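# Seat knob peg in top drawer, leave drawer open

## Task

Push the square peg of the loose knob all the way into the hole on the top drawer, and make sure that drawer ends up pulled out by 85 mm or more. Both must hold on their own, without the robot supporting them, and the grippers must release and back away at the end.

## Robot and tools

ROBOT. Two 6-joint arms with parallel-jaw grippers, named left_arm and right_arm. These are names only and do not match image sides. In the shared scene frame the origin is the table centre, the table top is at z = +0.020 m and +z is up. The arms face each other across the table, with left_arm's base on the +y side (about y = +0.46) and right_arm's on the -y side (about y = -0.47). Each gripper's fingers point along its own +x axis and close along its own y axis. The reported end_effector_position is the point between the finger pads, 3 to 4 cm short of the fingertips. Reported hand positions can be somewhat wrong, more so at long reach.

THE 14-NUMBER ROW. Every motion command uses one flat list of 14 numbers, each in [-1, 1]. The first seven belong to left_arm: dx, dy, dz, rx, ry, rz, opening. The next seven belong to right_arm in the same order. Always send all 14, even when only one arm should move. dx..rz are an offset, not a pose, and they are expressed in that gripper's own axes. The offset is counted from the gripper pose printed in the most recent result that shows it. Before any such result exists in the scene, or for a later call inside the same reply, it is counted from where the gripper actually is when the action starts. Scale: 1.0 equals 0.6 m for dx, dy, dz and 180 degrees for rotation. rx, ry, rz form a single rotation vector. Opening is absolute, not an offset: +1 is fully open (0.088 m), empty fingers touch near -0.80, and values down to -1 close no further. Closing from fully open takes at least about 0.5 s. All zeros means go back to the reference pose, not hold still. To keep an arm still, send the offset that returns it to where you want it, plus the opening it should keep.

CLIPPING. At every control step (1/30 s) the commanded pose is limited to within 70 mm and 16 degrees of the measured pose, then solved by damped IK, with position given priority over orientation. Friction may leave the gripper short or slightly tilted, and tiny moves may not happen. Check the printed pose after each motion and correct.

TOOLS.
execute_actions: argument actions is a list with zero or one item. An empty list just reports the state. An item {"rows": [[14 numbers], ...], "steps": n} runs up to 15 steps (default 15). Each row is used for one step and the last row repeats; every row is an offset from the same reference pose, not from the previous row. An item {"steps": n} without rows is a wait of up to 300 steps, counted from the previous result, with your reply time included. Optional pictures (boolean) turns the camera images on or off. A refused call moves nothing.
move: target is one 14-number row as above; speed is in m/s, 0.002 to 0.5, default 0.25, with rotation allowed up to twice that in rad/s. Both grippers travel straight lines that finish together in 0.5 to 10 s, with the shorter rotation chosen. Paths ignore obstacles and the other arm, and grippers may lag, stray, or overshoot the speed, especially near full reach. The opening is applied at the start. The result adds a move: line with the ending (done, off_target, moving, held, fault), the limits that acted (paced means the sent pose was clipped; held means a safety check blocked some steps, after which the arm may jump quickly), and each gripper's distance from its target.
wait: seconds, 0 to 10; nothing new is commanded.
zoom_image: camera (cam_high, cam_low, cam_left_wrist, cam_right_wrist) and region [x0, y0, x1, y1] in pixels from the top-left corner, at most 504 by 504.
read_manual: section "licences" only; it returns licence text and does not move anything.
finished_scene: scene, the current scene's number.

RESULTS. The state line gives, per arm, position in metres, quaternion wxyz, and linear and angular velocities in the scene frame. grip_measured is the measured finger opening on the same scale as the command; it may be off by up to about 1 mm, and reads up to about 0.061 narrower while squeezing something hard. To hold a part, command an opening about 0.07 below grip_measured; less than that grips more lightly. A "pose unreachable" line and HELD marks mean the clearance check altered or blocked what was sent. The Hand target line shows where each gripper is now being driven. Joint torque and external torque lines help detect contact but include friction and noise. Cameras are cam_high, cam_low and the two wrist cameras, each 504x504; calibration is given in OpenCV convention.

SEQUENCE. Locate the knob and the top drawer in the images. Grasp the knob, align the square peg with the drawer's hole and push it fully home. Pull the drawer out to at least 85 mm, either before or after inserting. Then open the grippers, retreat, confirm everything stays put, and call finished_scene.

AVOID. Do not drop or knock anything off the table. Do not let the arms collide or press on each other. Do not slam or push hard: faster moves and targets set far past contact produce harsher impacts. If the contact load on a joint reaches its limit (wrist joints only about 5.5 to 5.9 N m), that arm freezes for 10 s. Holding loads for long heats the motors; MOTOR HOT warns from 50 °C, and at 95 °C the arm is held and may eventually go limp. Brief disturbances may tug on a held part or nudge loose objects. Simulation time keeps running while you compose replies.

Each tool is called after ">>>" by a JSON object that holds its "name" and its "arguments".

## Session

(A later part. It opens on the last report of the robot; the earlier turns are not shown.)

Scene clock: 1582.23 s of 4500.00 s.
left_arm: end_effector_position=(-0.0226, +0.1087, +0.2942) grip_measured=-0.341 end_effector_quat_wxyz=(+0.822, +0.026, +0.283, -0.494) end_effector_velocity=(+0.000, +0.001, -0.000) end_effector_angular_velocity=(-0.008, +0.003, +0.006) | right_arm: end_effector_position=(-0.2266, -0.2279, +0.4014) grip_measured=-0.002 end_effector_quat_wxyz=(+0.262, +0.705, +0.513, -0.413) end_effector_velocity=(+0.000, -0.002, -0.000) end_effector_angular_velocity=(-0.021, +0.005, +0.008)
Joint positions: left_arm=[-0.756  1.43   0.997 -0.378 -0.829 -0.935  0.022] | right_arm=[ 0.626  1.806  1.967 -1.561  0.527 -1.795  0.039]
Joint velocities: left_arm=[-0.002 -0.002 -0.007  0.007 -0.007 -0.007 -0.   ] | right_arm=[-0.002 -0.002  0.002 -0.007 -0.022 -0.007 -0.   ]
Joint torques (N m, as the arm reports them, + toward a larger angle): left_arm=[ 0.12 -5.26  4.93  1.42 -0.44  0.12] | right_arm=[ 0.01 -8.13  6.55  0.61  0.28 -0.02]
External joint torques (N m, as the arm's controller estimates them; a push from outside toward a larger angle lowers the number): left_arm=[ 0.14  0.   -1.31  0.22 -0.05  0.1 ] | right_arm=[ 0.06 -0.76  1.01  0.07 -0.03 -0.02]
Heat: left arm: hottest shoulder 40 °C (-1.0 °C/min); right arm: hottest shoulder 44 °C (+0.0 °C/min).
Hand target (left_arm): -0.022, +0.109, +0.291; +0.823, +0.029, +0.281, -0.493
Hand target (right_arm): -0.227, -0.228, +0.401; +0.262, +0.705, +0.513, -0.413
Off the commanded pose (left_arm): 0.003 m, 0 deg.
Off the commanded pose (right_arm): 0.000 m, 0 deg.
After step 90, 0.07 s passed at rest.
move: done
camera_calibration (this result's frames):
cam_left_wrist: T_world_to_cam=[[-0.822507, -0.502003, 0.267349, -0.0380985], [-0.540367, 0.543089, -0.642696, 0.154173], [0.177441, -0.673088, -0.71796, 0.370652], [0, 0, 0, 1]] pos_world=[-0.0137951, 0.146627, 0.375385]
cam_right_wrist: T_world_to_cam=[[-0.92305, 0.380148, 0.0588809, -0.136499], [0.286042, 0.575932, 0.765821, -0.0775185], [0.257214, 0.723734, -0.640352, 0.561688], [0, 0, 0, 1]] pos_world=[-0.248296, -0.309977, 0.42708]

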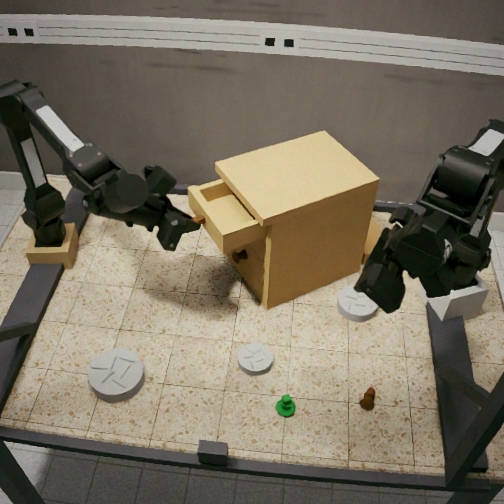

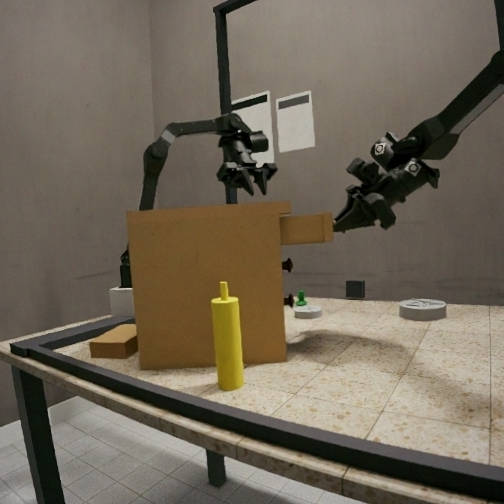

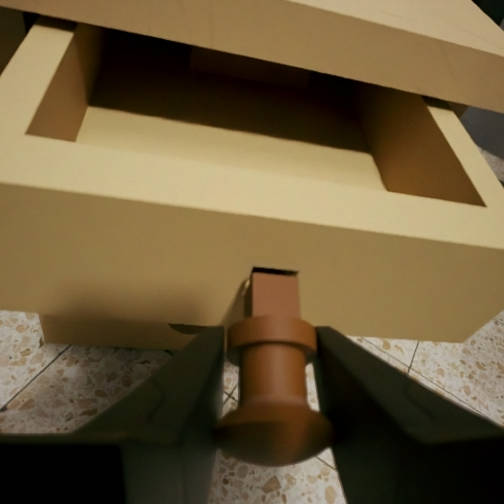

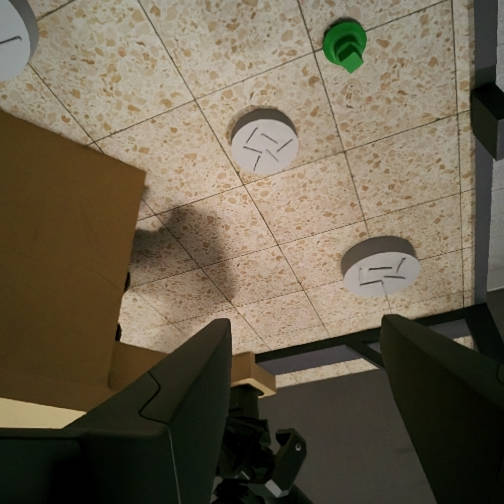

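>>> {"name": "move", "arguments": {"target": [0.004,0.0005,0.003,0.002,0,0.001,-0.8,0,0,0,0,0,0,0.0], "speed": 0.005}}

>>> {"name": "zoom_image", "arguments": {"camera": "cam_left_wrist", "region": [200,160,350,350]}}

Scene clock: 1586.43 s of 4500.00 s.
left_arm: end_effector_position=(-0.0209, +0.1082, +0.2941) grip_measured=-0.341 end_effector_quat_wxyz=(+0.823, +0.029, +0.280, -0.493) end_effector_velocity=(+0.001, +0.002, -0.000) end_effector_angular_velocity=(+0.001, -0.003, +0.006) | right_arm: end_effector_position=(-0.2266, -0.2279, +0.4014) grip_measured=-0.002 end_effector_quat_wxyz=(+0.262, +0.705, +0.513, -0.413) end_effector_velocity=(-0.000, -0.002, +0.002) end_effector_angular_velocity=(-0.011, +0.022, +0.008)
Joint positions: left_arm=[-0.751  1.43   0.997 -0.378 -0.828 -0.925  0.022] | right_arm=[ 0.626  1.806  1.967 -1.561  0.527 -1.795  0.039]
Joint velocities: left_arm=[-0.002 -0.002 -0.002 -0.007 -0.007 -0.007 -0.   ] | right_arm=[-0.002 -0.012 -0.002  0.007 -0.022 -0.007 -0.   ]
Joint torques (N m, as the arm reports them, + toward a larger angle): left_arm=[ 0.34 -5.07  6.02  1.36 -0.22  0.11] | right_arm=[ 0.04 -8.08  6.57  0.61  0.29 -0.02]
External joint torques (N m, as the arm's controller estimates them; a push from outside toward a larger angle lowers the number): left_arm=[ 0.34  0.1  -0.15  0.18  0.16  0.09] | right_arm=[-0.01 -0.7   1.01  0.05 -0.01 -0.02]
Heat: left arm: hottest shoulder 40 °C (-1.0 °C/min); right arm: hottest shoulder 44 °C (+0.0 °C/min).
Hand target (left_arm): -0.021, +0.106, +0.294; +0.822, +0.029, +0.281, -0.494
Hand target (right_arm): -0.227, -0.228, +0.401; +0.262, +0.705, +0.513, -0.413
Off the commanded pose (left_arm): 0.002 m, 0 deg.
Off the commanded pose (right_arm): 0.000 m, 0 deg.
After step 90, 0.27 s passed at rest.
move: done
camera_calibration (this result's frames):
cam_left_wrist: T_world_to_cam=[[-0.824954, -0.502595, 0.258553, -0.0343121], [-0.534745, 0.545912, -0.645003, 0.155765], [0.183028, -0.670357, -0.719112, 0.370093], [0, 0, 0, 1]] pos_world=[-0.0127485, 0.145815, 0.375479]
cam_right_wrist: T_world_to_cam=[[-0.92305, 0.380148, 0.0588809, -0.136499], [0.286042, 0.575932, 0.765821, -0.0775185], [0.257214, 0.723734, -0.640352, 0.561688], [0, 0, 0, 1]] pos_world=[-0.248296, -0.309977, 0.42708]

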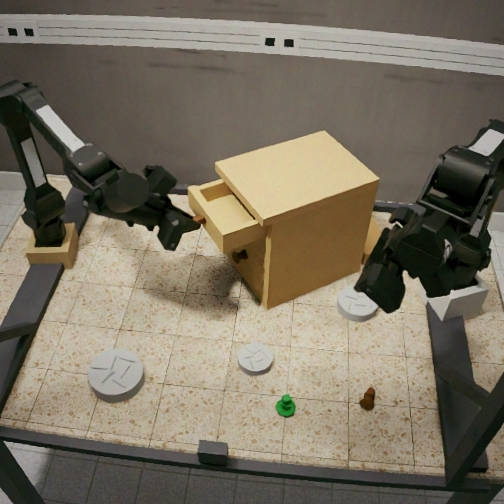

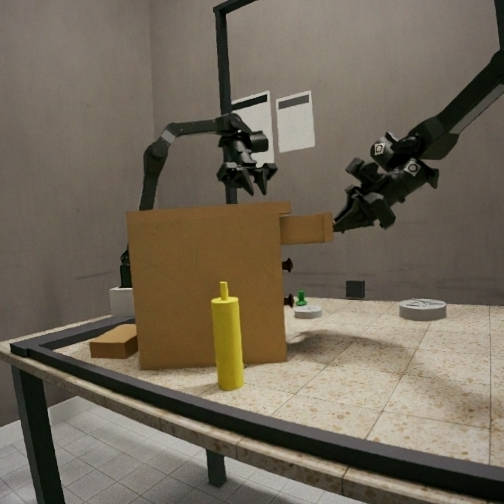

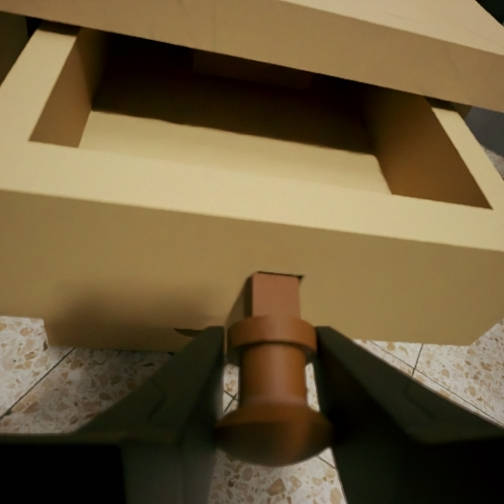

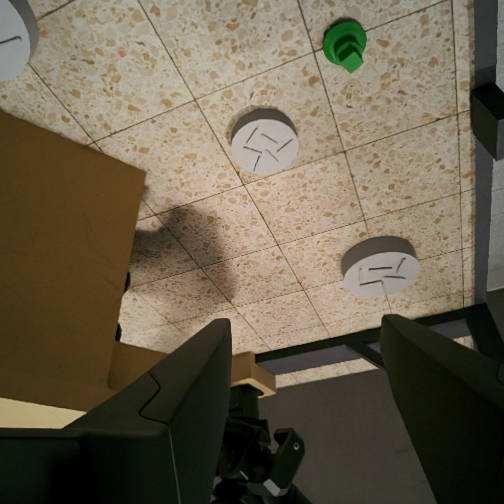

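Region (200, 160, 350, 350) of cam_left_wrist's 504x504 image, scaled by 2.653, with more detail than that image has; it fills the left 398 columns of this view, and the rest is white.

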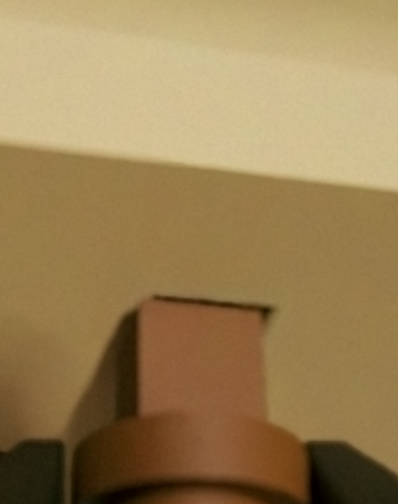

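>>> {"name": "move", "arguments": {"target": [0.0027,-0.0055,0.004,0,0,0,-0.8,0,0,0,0,0,0,0.0], "speed": 0.005}}

>>> {"name": "zoom_image", "arguments": {"camera": "cam_left_wrist", "region": [200,160,350,350]}}

Scene clock: 1592.07 s of 4500.00 s.
left_arm: end_effector_position=(-0.0211, +0.1077, +0.2942) grip_measured=-0.341 end_effector_quat_wxyz=(+0.823, +0.030, +0.280, -0.494) end_effector_velocity=(-0.001, -0.001, +0.003) end_effector_angular_velocity=(-0.016, +0.008, +0.006) | right_arm: end_effector_position=(-0.2266, -0.2279, +0.4014) grip_measured=-0.002 end_effector_quat_wxyz=(+0.262, +0.705, +0.513, -0.413) end_effector_velocity=(+0.007, +0.000, -0.000) end_effector_angular_velocity=(-0.004, -0.019, -0.015)
Joint positions: left_arm=[-0.75   1.432  0.999 -0.378 -0.828 -0.923  0.022] | right_arm=[ 0.626  1.806  1.967 -1.561  0.527 -1.795  0.039]
Joint velocities: left_arm=[-0.002 -0.002  0.002  0.007 -0.007 -0.007 -0.   ] | right_arm=[-0.007 -0.002 -0.002 -0.022  0.007  0.007 -0.   ]
Joint torques (N m, as the arm reports them, + toward a larger angle): left_arm=[ 0.29 -4.53  7.41  0.98 -0.32  0.13] | right_arm=[ 0.03 -8.09  6.58  0.59  0.28 -0.02]
External joint torques (N m, as the arm's controller estimates them; a push from outside toward a larger angle lowers the number): left_arm=[ 0.29  0.71  1.2  -0.21  0.06  0.11] | right_arm=[ 0.08 -0.81  1.1   0.06 -0.02 -0.02]
Heat: left arm: hottest shoulder 40 °C (-1.0 °C/min); right arm: hottest shoulder 44 °C (+0.0 °C/min).
Hand target (left_arm): -0.022, +0.104, +0.296; +0.823, +0.029, +0.280, -0.494
Hand target (right_arm): -0.227, -0.228, +0.401; +0.262, +0.705, +0.513, -0.413
Off the commanded pose (left_arm): 0.004 m, 0 deg.
Off the commanded pose (right_arm): 0.000 m, 0 deg.
After step 90, 1.53 s passed at rest.
move: done
camera_calibration (this result's frames):
cam_left_wrist: T_world_to_cam=[[-0.825696, -0.502135, 0.257073, -0.0344294], [-0.533468, 0.546884, -0.645236, 0.155954], [0.183407, -0.669909, -0.719433, 0.369869], [0, 0, 0, 1]] pos_world=[-0.0130684, 0.145202, 0.375574]
cam_right_wrist: T_world_to_cam=[[-0.92305, 0.380148, 0.0588809, -0.136499], [0.286042, 0.575932, 0.765821, -0.0775185], [0.257214, 0.723734, -0.640352, 0.561688], [0, 0, 0, 1]] pos_world=[-0.248296, -0.309977, 0.42708]

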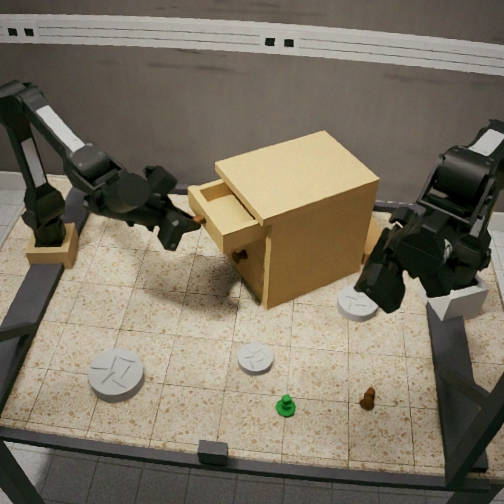

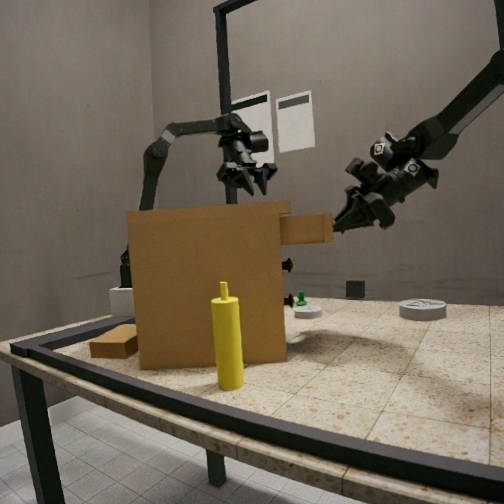

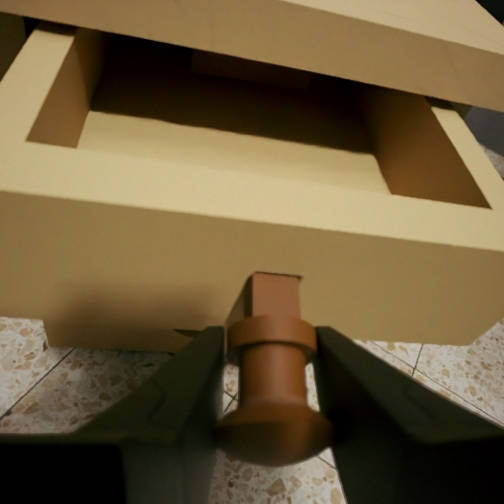

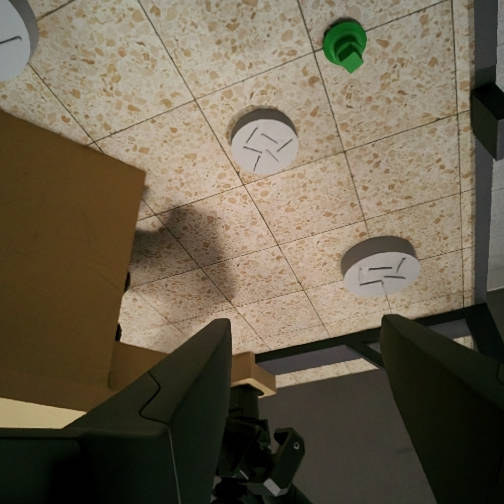

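Region (200, 160, 350, 350) of cam_left_wrist's 504x504 image, scaled by 2.653, with more detail than that image has; it fills the left 398 columns of this view, and the rest is white.

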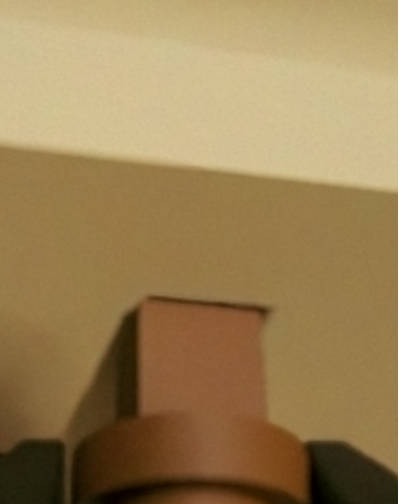

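>>> {"name": "move", "arguments": {"target": [0.006,-0.0073,0.003,0,0,0,-0.8,0,0,0,0,0,0,0.0], "speed": 0.005}}

>>> {"name": "zoom_image", "arguments": {"camera": "cam_left_wrist", "region": [200,160,350,350]}}

Scene clock: 1596.20 s of 4500.00 s.
left_arm: end_effector_position=(-0.0214, +0.1060, +0.2924) grip_measured=-0.341 end_effector_quat_wxyz=(+0.824, +0.034, +0.279, -0.493) end_effector_velocity=(+0.001, +0.001, -0.002) end_effector_angular_velocity=(+0.006, +0.006, +0.001) | right_arm: end_effector_position=(-0.2266, -0.2279, +0.4014) grip_measured=-0.002 end_effector_quat_wxyz=(+0.262, +0.705, +0.513, -0.413) end_effector_velocity=(+0.001, -0.003, -0.002) end_effector_angular_velocity=(-0.025, -0.006, +0.020)
Joint positions: left_arm=[-0.748  1.443  1.003 -0.376 -0.828 -0.919  0.022] | right_arm=[ 0.626  1.806  1.967 -1.561  0.527 -1.795  0.039]
Joint velocities: left_arm=[ 0.002 -0.002 -0.002 -0.007  0.007 -0.007 -0.   ] | right_arm=[-0.002 -0.002 -0.002 -0.007 -0.022 -0.022 -0.   ]
Joint torques (N m, as the arm reports them, + toward a larger angle): left_arm=[ 0.26 -4.4   7.26  1.41 -0.24  0.15] | right_arm=[ 0.04 -8.1   6.62  0.6   0.28 -0.02]
External joint torques (N m, as the arm's controller estimates them; a push from outside toward a larger angle lowers the number): left_arm=[0.27 0.93 1.07 0.23 0.14 0.13] | right_arm=[ 0.03 -0.89  1.18  0.06 -0.02 -0.01]
Heat: left arm: hottest elbow 40 °C (-1.0 °C/min); right arm: hottest shoulder 44 °C (+0.0 °C/min).
Hand target (left_arm): -0.023, +0.102, +0.295; +0.823, +0.030, +0.280, -0.494
Hand target (right_arm): -0.227, -0.228, +0.401; +0.262, +0.705, +0.513, -0.413
Off the commanded pose (left_arm): 0.005 m, 0 deg.
Off the commanded pose (right_arm): 0.000 m, 0 deg.
move: done
camera_calibration (this result's frames):
cam_left_wrist: T_world_to_cam=[[-0.827259, -0.503354, 0.249556, -0.0328066], [-0.5296, 0.550396, -0.645436, 0.155332], [0.187528, -0.666107, -0.721896, 0.367917], [0, 0, 0, 1]] pos_world=[-0.0138706, 0.143065, 0.374042]
cam_right_wrist: T_world_to_cam=[[-0.92305, 0.380148, 0.0588809, -0.136499], [0.286042, 0.575932, 0.765821, -0.0775185], [0.257214, 0.723734, -0.640352, 0.561688], [0, 0, 0, 1]] pos_world=[-0.248296, -0.309977, 0.42708]

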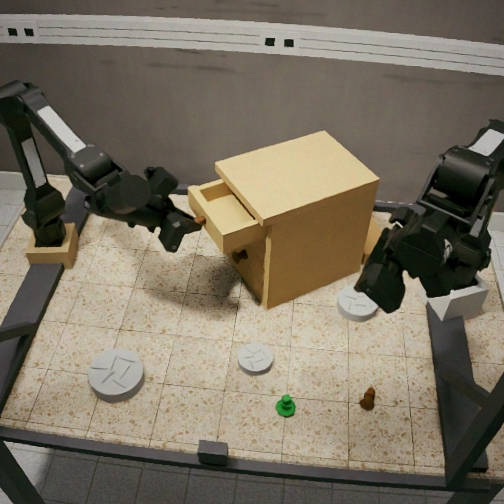

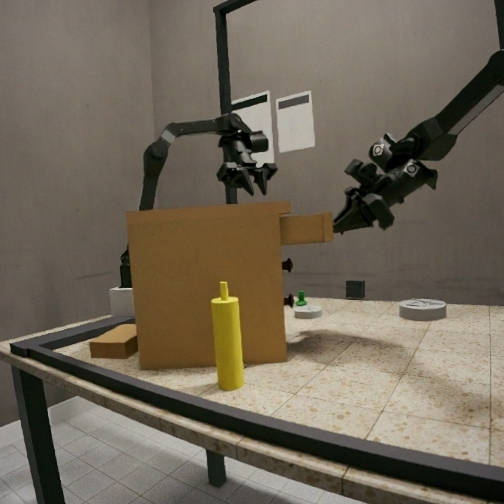

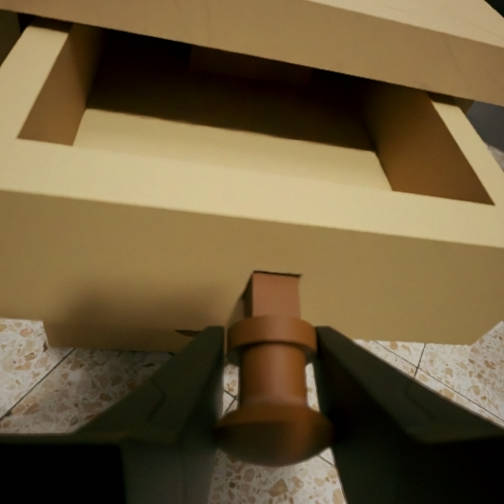

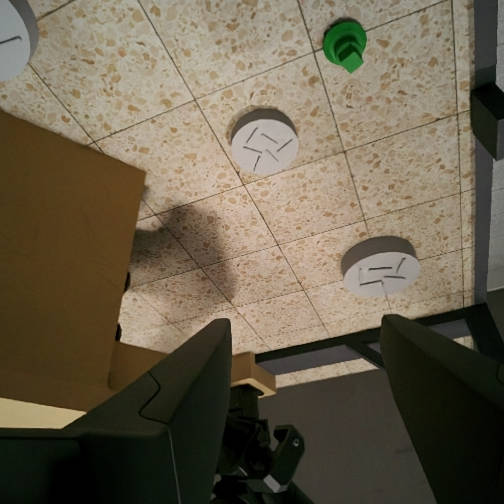

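Region (200, 160, 350, 350) of cam_left_wrist's 504x504 image, scaled by 2.653, with more detail than that image has; it fills the left 398 columns of this view, and the rest is white.

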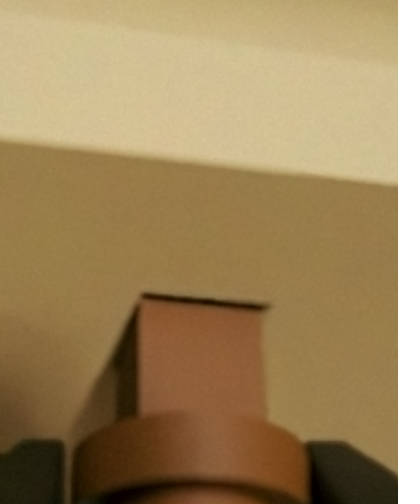

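>>> {"name": "move", "arguments": {"target": [0.003,-0.0033,0.0113,0,0,0,-0.8,0,0,0,0,0,0,0.0], "speed": 0.005}}

>>> {"name": "zoom_image", "arguments": {"camera": "cam_left_wrist", "region": [200,160,350,350]}}

Scene clock: 1601.93 s of 4500.00 s.
left_arm: end_effector_position=(-0.0203, +0.1045, +0.2936) grip_measured=-0.341 end_effector_quat_wxyz=(+0.823, +0.038, +0.279, -0.494) end_effector_velocity=(+0.000, +0.001, +0.001) end_effector_angular_velocity=(-0.003, +0.000, +0.006) | right_arm: end_effector_position=(-0.2266, -0.2279, +0.4014) grip_measured=-0.002 end_effector_quat_wxyz=(+0.262, +0.705, +0.513, -0.413) end_effector_velocity=(+0.002, -0.005, -0.001) end_effector_angular_velocity=(-0.026, +0.000, -0.000)
Joint positions: left_arm=[-0.741  1.443  1.01  -0.381 -0.819 -0.905  0.022] | right_arm=[ 0.626  1.806  1.967 -1.561  0.527 -1.795  0.039]
Joint velocities: left_arm=[-0.002 -0.002  0.002 -0.007 -0.007 -0.007  0.   ] | right_arm=[ 0.002 -0.002  0.002 -0.022 -0.022  0.007 -0.   ]
Joint torques (N m, as the arm reports them, + toward a larger angle): left_arm=[ 0.45 -4.89  7.29  0.97 -0.38  0.17] | right_arm=[ 0.   -8.12  6.61  0.6   0.29 -0.02]
External joint torques (N m, as the arm's controller estimates them; a push from outside toward a larger angle lowers the number): left_arm=[ 0.47  0.44  1.03 -0.24  0.    0.15] | right_arm=[-0.06 -0.86  1.13  0.06  0.   -0.02]
Heat: left arm: hottest elbow 41 °C (+0.0 °C/min); right arm: hottest shoulder 44 °C (+0.0 °C/min).
Hand target (left_arm): -0.020, +0.101, +0.298; +0.823, +0.034, +0.279, -0.493
Hand target (right_arm): -0.227, -0.228, +0.401; +0.262, +0.705, +0.513, -0.413
Off the commanded pose (left_arm): 0.005 m, 1 deg.
Off the commanded pose (right_arm): 0.000 m, 0 deg.
After step 90, 1.07 s passed at rest.
move: done
camera_calibration (this result's frames):
cam_left_wrist: T_world_to_cam=[[-0.830821, -0.500602, 0.243173, -0.0313808], [-0.524269, 0.557363, -0.643808, 0.156427], [0.186756, -0.662378, -0.725519, 0.368306], [0, 0, 0, 1]] pos_world=[-0.0128454, 0.141062, 0.375553]
cam_right_wrist: T_world_to_cam=[[-0.92305, 0.380148, 0.0588809, -0.136499], [0.286042, 0.575932, 0.765821, -0.0775185], [0.257214, 0.723734, -0.640352, 0.561688], [0, 0, 0, 1]] pos_world=[-0.248296, -0.309977, 0.42708]

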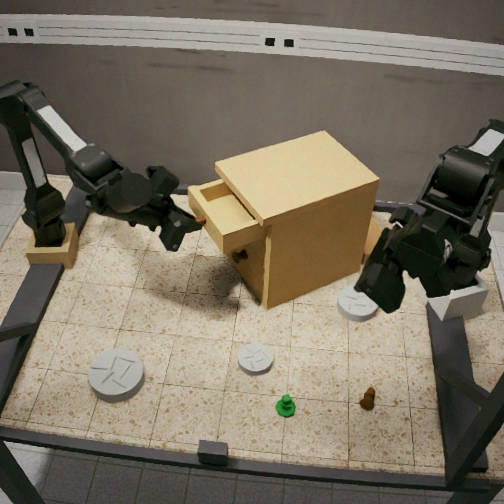

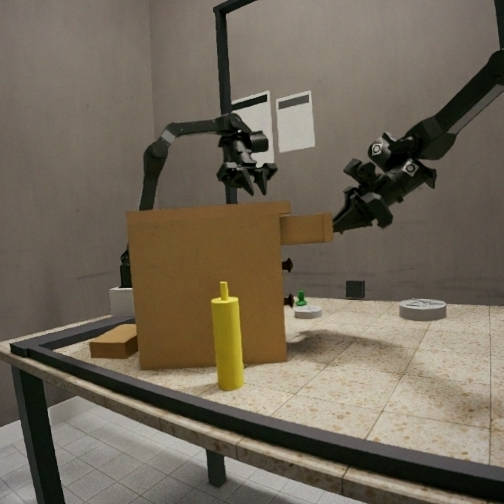

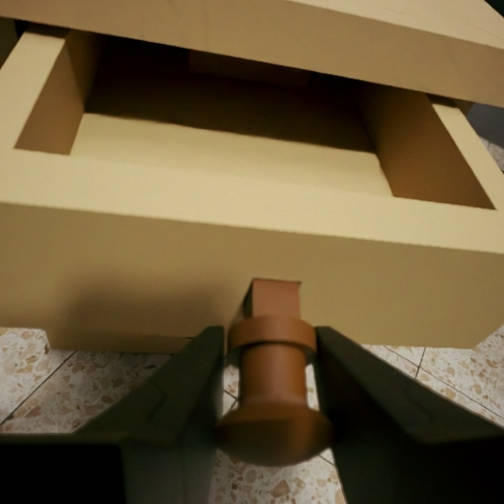

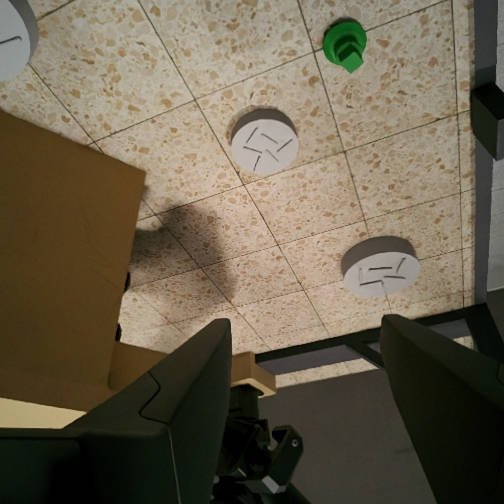

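Region (200, 160, 350, 350) of cam_left_wrist's 504x504 image, scaled by 2.653, with more detail than that image has; it fills the left 398 columns of this view, and the rest is white.

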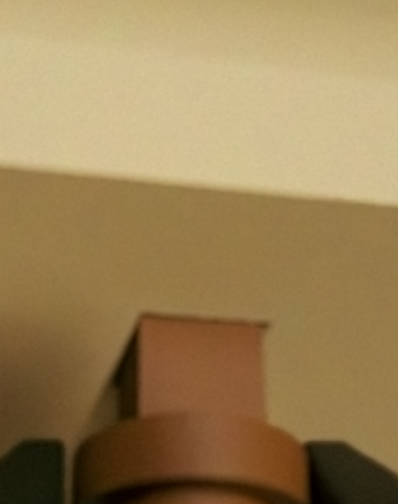

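>>> {"name": "move", "arguments": {"target": [0.0075,-0.001,0.010,-0.005,0,-0.003,-0.8,0,0,0,0,0,0,0.0], "speed": 0.006}}

>>> {"name": "zoom_image", "arguments": {"camera": "cam_left_wrist", "region": [200,160,350,350]}}

Scene clock: 1606.27 s of 4500.00 s.
left_arm: end_effector_position=(-0.0183, +0.1011, +0.2939) grip_measured=-0.341 end_effector_quat_wxyz=(+0.820, +0.036, +0.283, -0.497) end_effector_velocity=(-0.001, +0.001, -0.002) end_effector_angular_velocity=(+0.006, +0.006, -0.004) | right_arm: end_effector_position=(-0.2266, -0.2279, +0.4014) grip_measured=-0.002 end_effector_quat_wxyz=(+0.262, +0.705, +0.513, -0.413) end_effector_velocity=(+0.005, -0.001, -0.002) end_effector_angular_velocity=(-0.007, -0.023, -0.010)
Joint positions: left_arm=[-0.725  1.443  1.01  -0.365 -0.798 -0.891  0.022] | right_arm=[ 0.626  1.806  1.967 -1.561  0.527 -1.795  0.039]
Joint velocities: left_arm=[-0.002 -0.002 -0.002 -0.007  0.007 -0.007  0.   ] | right_arm=[-0.002  0.002 -0.002 -0.022  0.007  0.007  0.   ]
Joint torques (N m, as the arm reports them, + toward a larger angle): left_arm=[ 0.53 -5.59  6.24  1.66 -0.33  0.1 ] | right_arm=[ 0.03 -8.09  6.59  0.61  0.29 -0.02]
External joint torques (N m, as the arm's controller estimates them; a push from outside toward a larger angle lowers the number): left_arm=[ 0.53 -0.33  0.09  0.47  0.03  0.08] | right_arm=[ 0.04 -0.91  1.15  0.07 -0.01 -0.02]
Heat: left arm: hottest elbow 41 °C (+1.0 °C/min); right arm: hottest shoulder 44 °C (+0.0 °C/min).
Hand target (left_arm): -0.017, +0.099, +0.296; +0.821, +0.030, +0.283, -0.496
Hand target (right_arm): -0.227, -0.228, +0.401; +0.262, +0.705, +0.513, -0.413
Off the commanded pose (left_arm): 0.004 m, 1 deg.
Off the commanded pose (right_arm): 0.000 m, 0 deg.
move: done
camera_calibration (this result's frames):
cam_left_wrist: T_world_to_cam=[[-0.830989, -0.496084, 0.251711, -0.0344662], [-0.527705, 0.559796, -0.638871, 0.157796], [0.176026, -0.663724, -0.72697, 0.366256], [0, 0, 0, 1]] pos_world=[-0.00984218, 0.137661, 0.375744]
cam_right_wrist: T_world_to_cam=[[-0.92305, 0.380148, 0.0588809, -0.136499], [0.286042, 0.575932, 0.765821, -0.0775185], [0.257214, 0.723734, -0.640352, 0.561688], [0, 0, 0, 1]] pos_world=[-0.248296, -0.309977, 0.42708]

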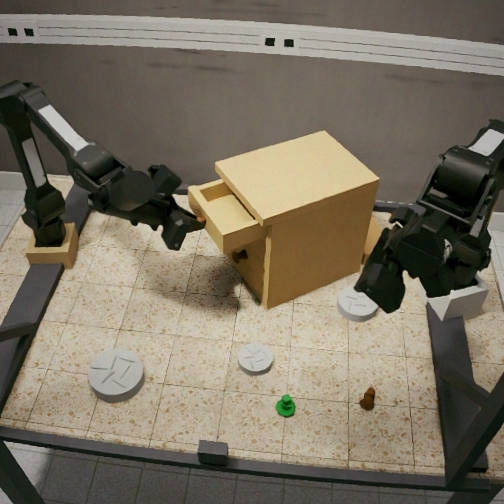

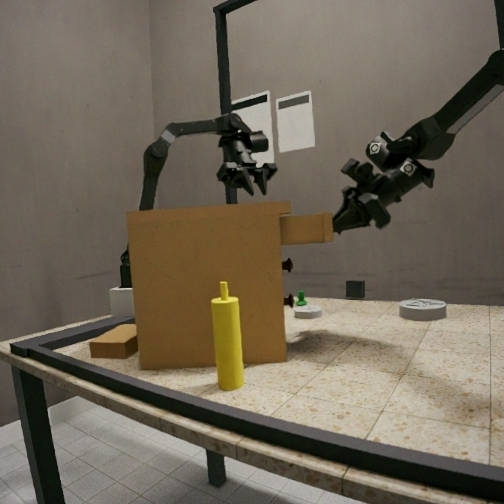

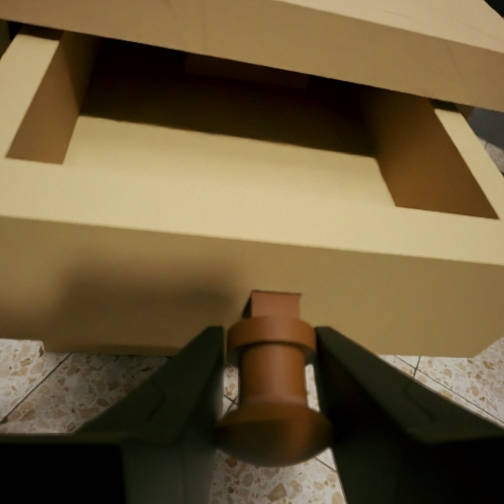

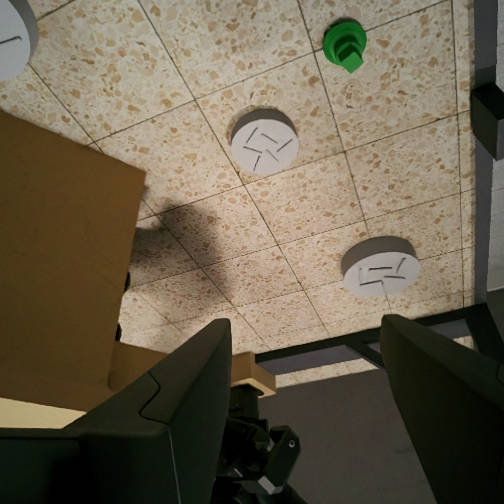

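Region (200, 160, 350, 350) of cam_left_wrist's 504x504 image, scaled by 2.653, with more detail than that image has; it fills the left 398 columns of this view, and the rest is white.

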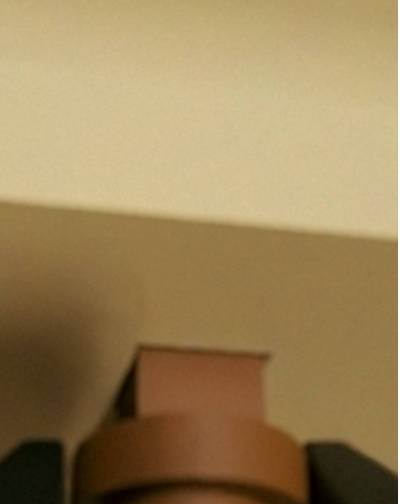

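>>> {"name": "move", "arguments": {"target": [0.006,-0.001,0.007,0,0,0,-0.8,0,0,0,0,0,0,0.0], "speed": 0.006}}

>>> {"name": "zoom_image", "arguments": {"camera": "cam_left_wrist", "region": [200,160,350,350]}}

Scene clock: 1609.50 s of 4500.00 s.
left_arm: end_effector_position=(-0.0178, +0.1005, +0.2932) grip_measured=-0.341 end_effector_quat_wxyz=(+0.818, +0.042, +0.283, -0.499) end_effector_velocity=(+0.001, +0.002, -0.000) end_effector_angular_velocity=(+0.001, -0.003, +0.006) | right_arm: end_effector_position=(-0.2266, -0.2279, +0.4014) grip_measured=-0.002 end_effector_quat_wxyz=(+0.262, +0.705, +0.513, -0.413) end_effector_velocity=(+0.003, +0.001, +0.002) end_effector_angular_velocity=(+0.004, -0.010, +0.003)
Joint positions: left_arm=[-0.719  1.443  1.01  -0.364 -0.788 -0.877  0.022] | right_arm=[ 0.626  1.806  1.967 -1.561  0.527 -1.795  0.039]
Joint velocities: left_arm=[-0.002 -0.002 -0.002 -0.007 -0.007 -0.007 -0.   ] | right_arm=[-0.002 -0.002  0.002 -0.007  0.007 -0.007 -0.   ]
Joint torques (N m, as the arm reports them, + toward a larger angle): left_arm=[ 0.87 -4.75  6.7   1.63 -0.37  0.12] | right_arm=[ 0.01 -8.1   6.58  0.6   0.28 -0.04]
External joint torques (N m, as the arm's controller estimates them; a push from outside toward a larger angle lowers the number): left_arm=[ 0.9   0.51  0.52  0.43 -0.01  0.09] | right_arm=[ 0.03 -0.76  1.06  0.06 -0.03 -0.03]
Heat: left arm: hottest elbow 41 °C (+1.0 °C/min); right arm: hottest shoulder 44 °C (+0.0 °C/min).
Hand target (left_arm): -0.016, +0.097, +0.296; +0.820, +0.036, +0.282, -0.497
Hand target (right_arm): -0.227, -0.228, +0.401; +0.262, +0.705, +0.513, -0.413
Off the commanded pose (left_arm): 0.005 m, 1 deg.
Off the commanded pose (right_arm): 0.000 m, 0 deg.
move: done
camera_calibration (this result's frames):
cam_left_wrist: T_world_to_cam=[[-0.836358, -0.490771, 0.244233, -0.0326223], [-0.520059, 0.569474, -0.636582, 0.156502], [0.173331, -0.659426, -0.731514, 0.366058], [0, 0, 0, 1]] pos_world=[-0.00934279, 0.136254, 0.375371]
cam_right_wrist: T_world_to_cam=[[-0.92305, 0.380148, 0.0588809, -0.136499], [0.286042, 0.575932, 0.765821, -0.0775185], [0.257214, 0.723734, -0.640352, 0.561688], [0, 0, 0, 1]] pos_world=[-0.248296, -0.309977, 0.42708]

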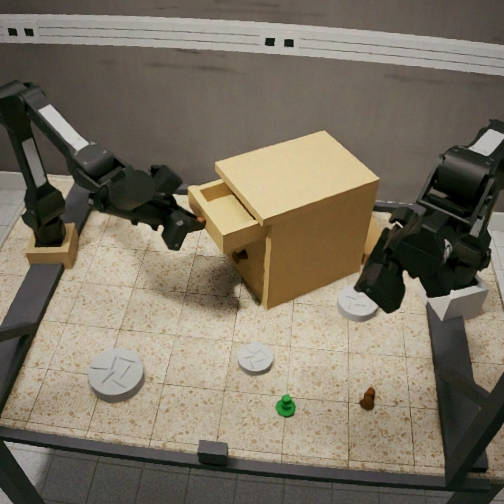

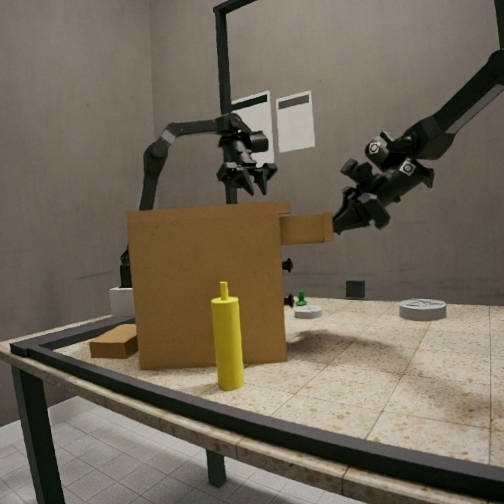

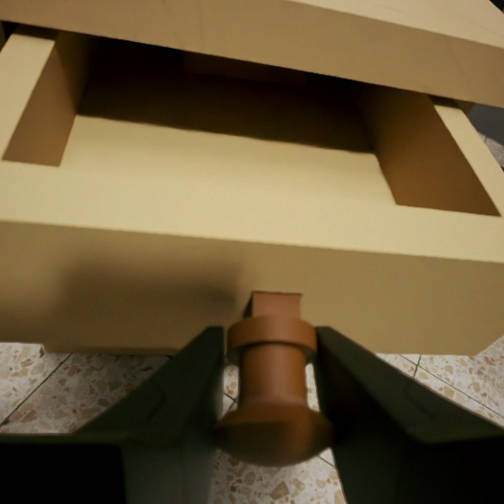

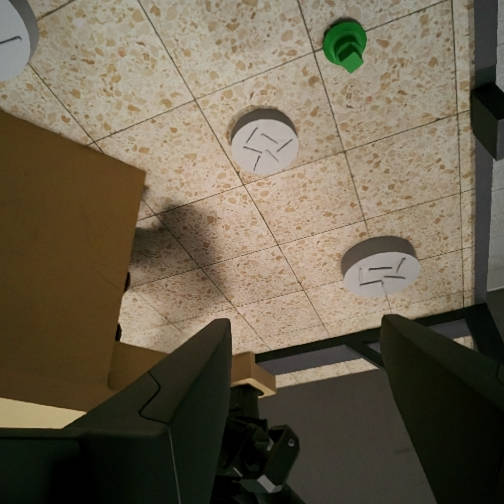

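Region (200, 160, 350, 350) of cam_left_wrist's 504x504 image, scaled by 2.653, with more detail than that image has; it fills the left 398 columns of this view, and the rest is white.

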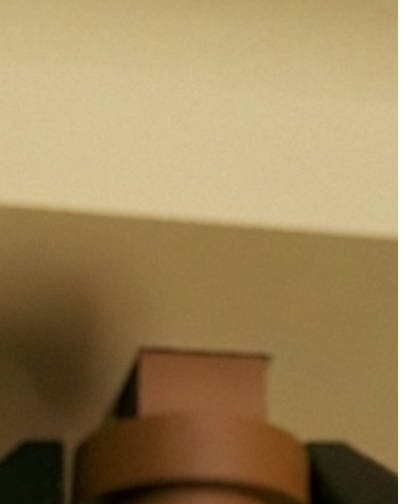

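>>> {"name": "execute_actions", "arguments": {"actions": [{"rows":[[0,0,0,0,0,0,-0.8,0,0,0,0,0,0,0],[0,0,0,0,0,0,-0.8,0,0,0,0,0,0,0],[0,0,0,0,0,0,-0.8,0,0,0,0,0,0,0],[0,0,0,0,0,0,-0.8,0,0,0,0,0,0,0],[0,0,0,0,0,0,-0.8,0,0,0,0,0,0,0],[0,0,0,0,0,0,-0.15,0,0,0,0,0,0,0]],"steps":15}]}}

Scene clock: 1616.37 s of 4500.00 s.
left_arm: end_effector_position=(-0.0178, +0.1005, +0.2932) grip_measured=-0.197 end_effector_quat_wxyz=(+0.818, +0.042, +0.283, -0.499) end_effector_velocity=(+0.001, +0.002, -0.000) end_effector_angular_velocity=(+0.006, -0.014, -0.001) | right_arm: end_effector_position=(-0.2266, -0.2279, +0.4014) grip_measured=-0.002 end_effector_quat_wxyz=(+0.262, +0.705, +0.513, -0.413) end_effector_velocity=(+0.004, -0.005, -0.001) end_effector_angular_velocity=(-0.028, -0.007, +0.008)
Joint positions: left_arm=[-0.719  1.443  1.01  -0.364 -0.788 -0.877  0.029] | right_arm=[ 0.626  1.806  1.967 -1.561  0.527 -1.795  0.039]
Joint velocities: left_arm=[-0.002 -0.002 -0.002 -0.007 -0.007  0.007  0.017] | right_arm=[-0.002 -0.007 -0.002 -0.022 -0.022 -0.007 -0.   ]
Joint torques (N m, as the arm reports them, + toward a larger angle): left_arm=[-0.03 -5.27  5.66  1.16 -0.41  0.04] | right_arm=[ 0.01 -8.07  6.61  0.6   0.27 -0.02]
External joint torques (N m, as the arm's controller estimates them; a push from outside toward a larger angle lowers the number): left_arm=[-0.04  0.07 -0.59 -0.06 -0.05  0.02] | right_arm=[-0.02 -0.76  1.11  0.06 -0.03 -0.02]
Heat: left arm: hottest elbow 41 °C (+1.0 °C/min); right arm: hottest shoulder 44 °C (+0.0 °C/min).
Hand target (left_arm): -0.018, +0.100, +0.293; +0.818, +0.042, +0.283, -0.499
Hand target (right_arm): -0.227, -0.228, +0.401; +0.262, +0.705, +0.513, -0.413
Off the commanded pose (left_arm): 0.000 m, 0 deg.
Off the commanded pose (right_arm): 0.000 m, 0 deg.
Steps of this call (steps 1 to 90: nothing new was sent; then 3.37 s passed at rest; steps 91 to 105: all 15 steps of this action). Readings (end_effector_position):
91: left_arm (-0.0178, +0.1005, +0.2932) | right_arm (-0.2266, -0.2279, +0.4014)
92: left_arm (-0.0178, +0.1005, +0.2932) | right_arm (-0.2266, -0.2279, +0.4014)
94: left_arm (-0.0178, +0.1005, +0.2932) | right_arm (-0.2266, -0.2279, +0.4014)
98: left_arm (-0.0178, +0.1005, +0.2932) | right_arm (-0.2266, -0.2279, +0.4014)
105: the state above
camera_calibration (this result's frames):
cam_left_wrist: T_world_to_cam=[[-0.8366, -0.490453, 0.244039, -0.0326372], [-0.519753, 0.569888, -0.636463, 0.156389], [0.17308, -0.659305, -0.731683, 0.366077], [0, 0, 0, 1]] pos_world=[-0.00938157, 0.136225, 0.375352]
cam_right_wrist: T_world_to_cam=[[-0.92305, 0.380148, 0.0588809, -0.136499], [0.286042, 0.575932, 0.765821, -0.0775185], [0.257214, 0.723734, -0.640352, 0.561688], [0, 0, 0, 1]] pos_world=[-0.248296, -0.309977, 0.42708]

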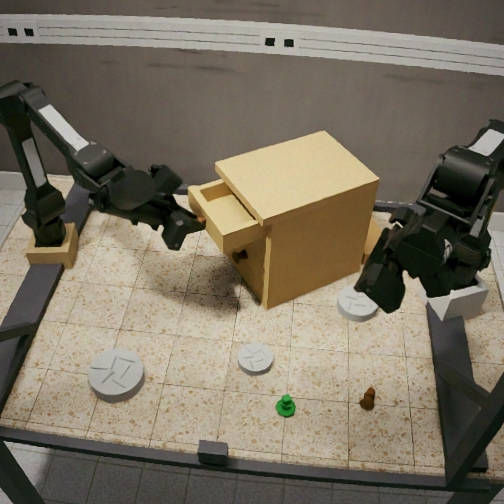

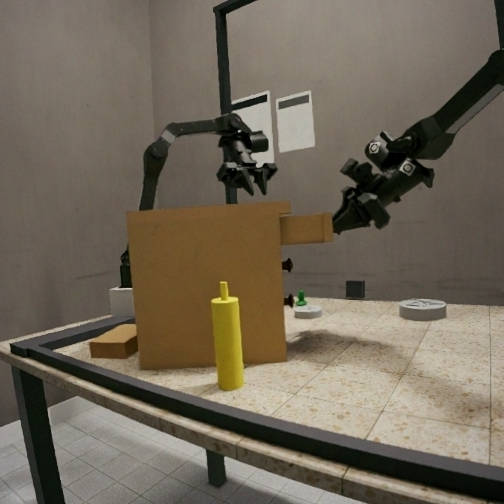

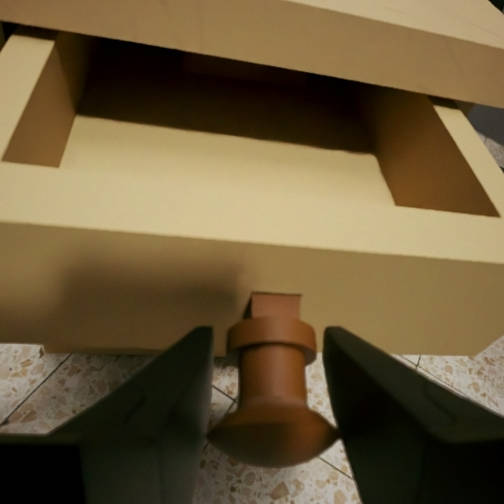

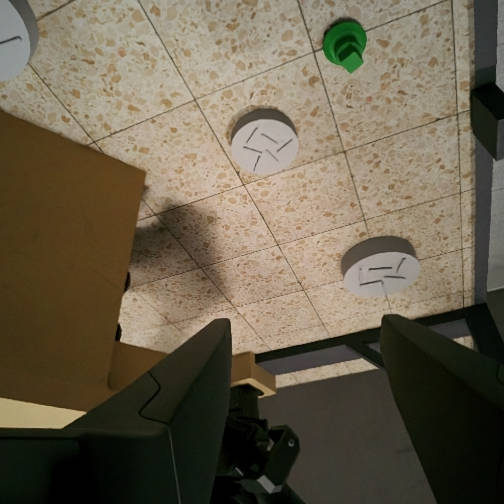

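>>> {"name": "move", "arguments": {"target": [-0.12,0,0.03,0,0,0,1.0,0,0,0,0,0,0,0.0], "speed": 0.06}}

Scene clock: 1639.17 s of 4500.00 s.
left_arm: end_effector_position=(-0.0339, +0.1503, +0.3354) grip_measured=+1.000 end_effector_quat_wxyz=(+0.819, +0.055, +0.283, -0.496) end_effector_velocity=(+0.000, +0.003, +0.002) end_effector_angular_velocity=(-0.002, +0.005, +0.008) | right_arm: end_effector_position=(-0.2266, -0.2279, +0.4014) grip_measured=-0.002 end_effector_quat_wxyz=(+0.262, +0.705, +0.513, -0.413) end_effector_velocity=(+0.004, -0.003, -0.001) end_effector_angular_velocity=(-0.018, -0.019, +0.005)
Joint positions: left_arm=[-0.878  1.347  1.136 -0.747 -0.886 -1.059  0.088] | right_arm=[ 0.626  1.806  1.967 -1.561  0.527 -1.795  0.039]
Joint velocities: left_arm=[-0.007 -0.002  0.007 -0.022 -0.007 -0.022  0.   ] | right_arm=[-0.002 -0.002 -0.002 -0.022 -0.007 -0.007  0.   ]
Joint torques (N m, as the arm reports them, + toward a larger angle): left_arm=[-0.35 -6.03  7.1   0.8  -0.71 -0.08] | right_arm=[ 0.02 -8.09  6.59  0.61  0.28 -0.02]
External joint torques (N m, as the arm's controller estimates them; a push from outside toward a larger angle lowers the number): left_arm=[-0.34 -1.48  0.96 -0.24 -0.27 -0.1 ] | right_arm=[ 0.02 -0.85  1.13  0.07 -0.02 -0.02]
Heat: left arm: hottest elbow 40 °C (+0.0 °C/min); right arm: hottest shoulder 44 °C (+0.0 °C/min).
Hand target (left_arm): -0.034, +0.151, +0.345; +0.818, +0.042, +0.283, -0.499
Hand target (right_arm): -0.227, -0.228, +0.401; +0.262, +0.705, +0.513, -0.413
Off the commanded pose (left_arm): 0.009 m, 2 deg.
Off the commanded pose (right_arm): 0.000 m, 0 deg.
After step 90, 18.17 s passed at rest.
move: off_target (left_arm)
camera_calibration (this result's frames):
cam_left_wrist: T_world_to_cam=[[-0.840645, -0.494245, 0.221445, -0.0238656], [-0.510029, 0.584927, -0.630659, 0.142624], [0.182171, -0.643104, -0.743795, 0.434563], [0, 0, 0, 1]] pos_world=[-0.0264851, 0.184249, 0.418458]
cam_right_wrist: T_world_to_cam=[[-0.92305, 0.380148, 0.0588809, -0.136499], [0.286042, 0.575932, 0.765821, -0.0775185], [0.257214, 0.723734, -0.640352, 0.561688], [0, 0, 0, 1]] pos_world=[-0.248296, -0.309977, 0.42708]

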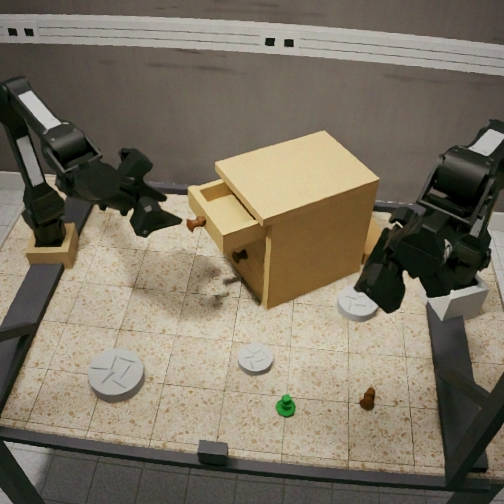

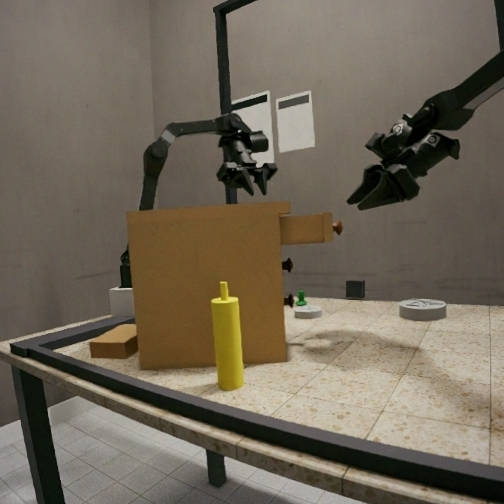

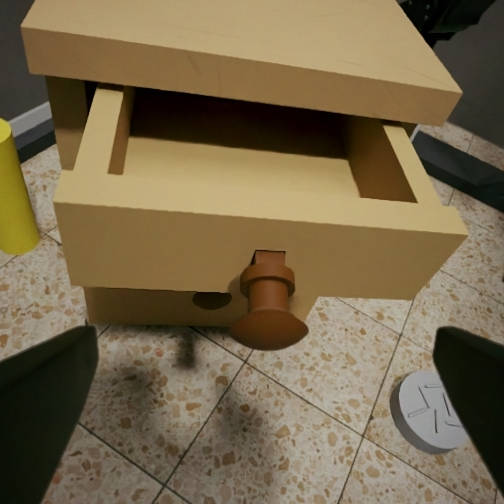

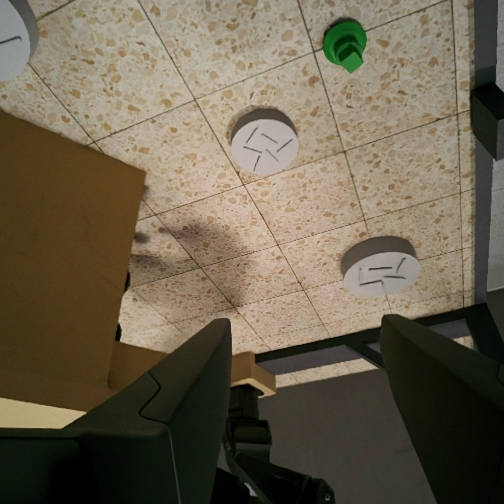

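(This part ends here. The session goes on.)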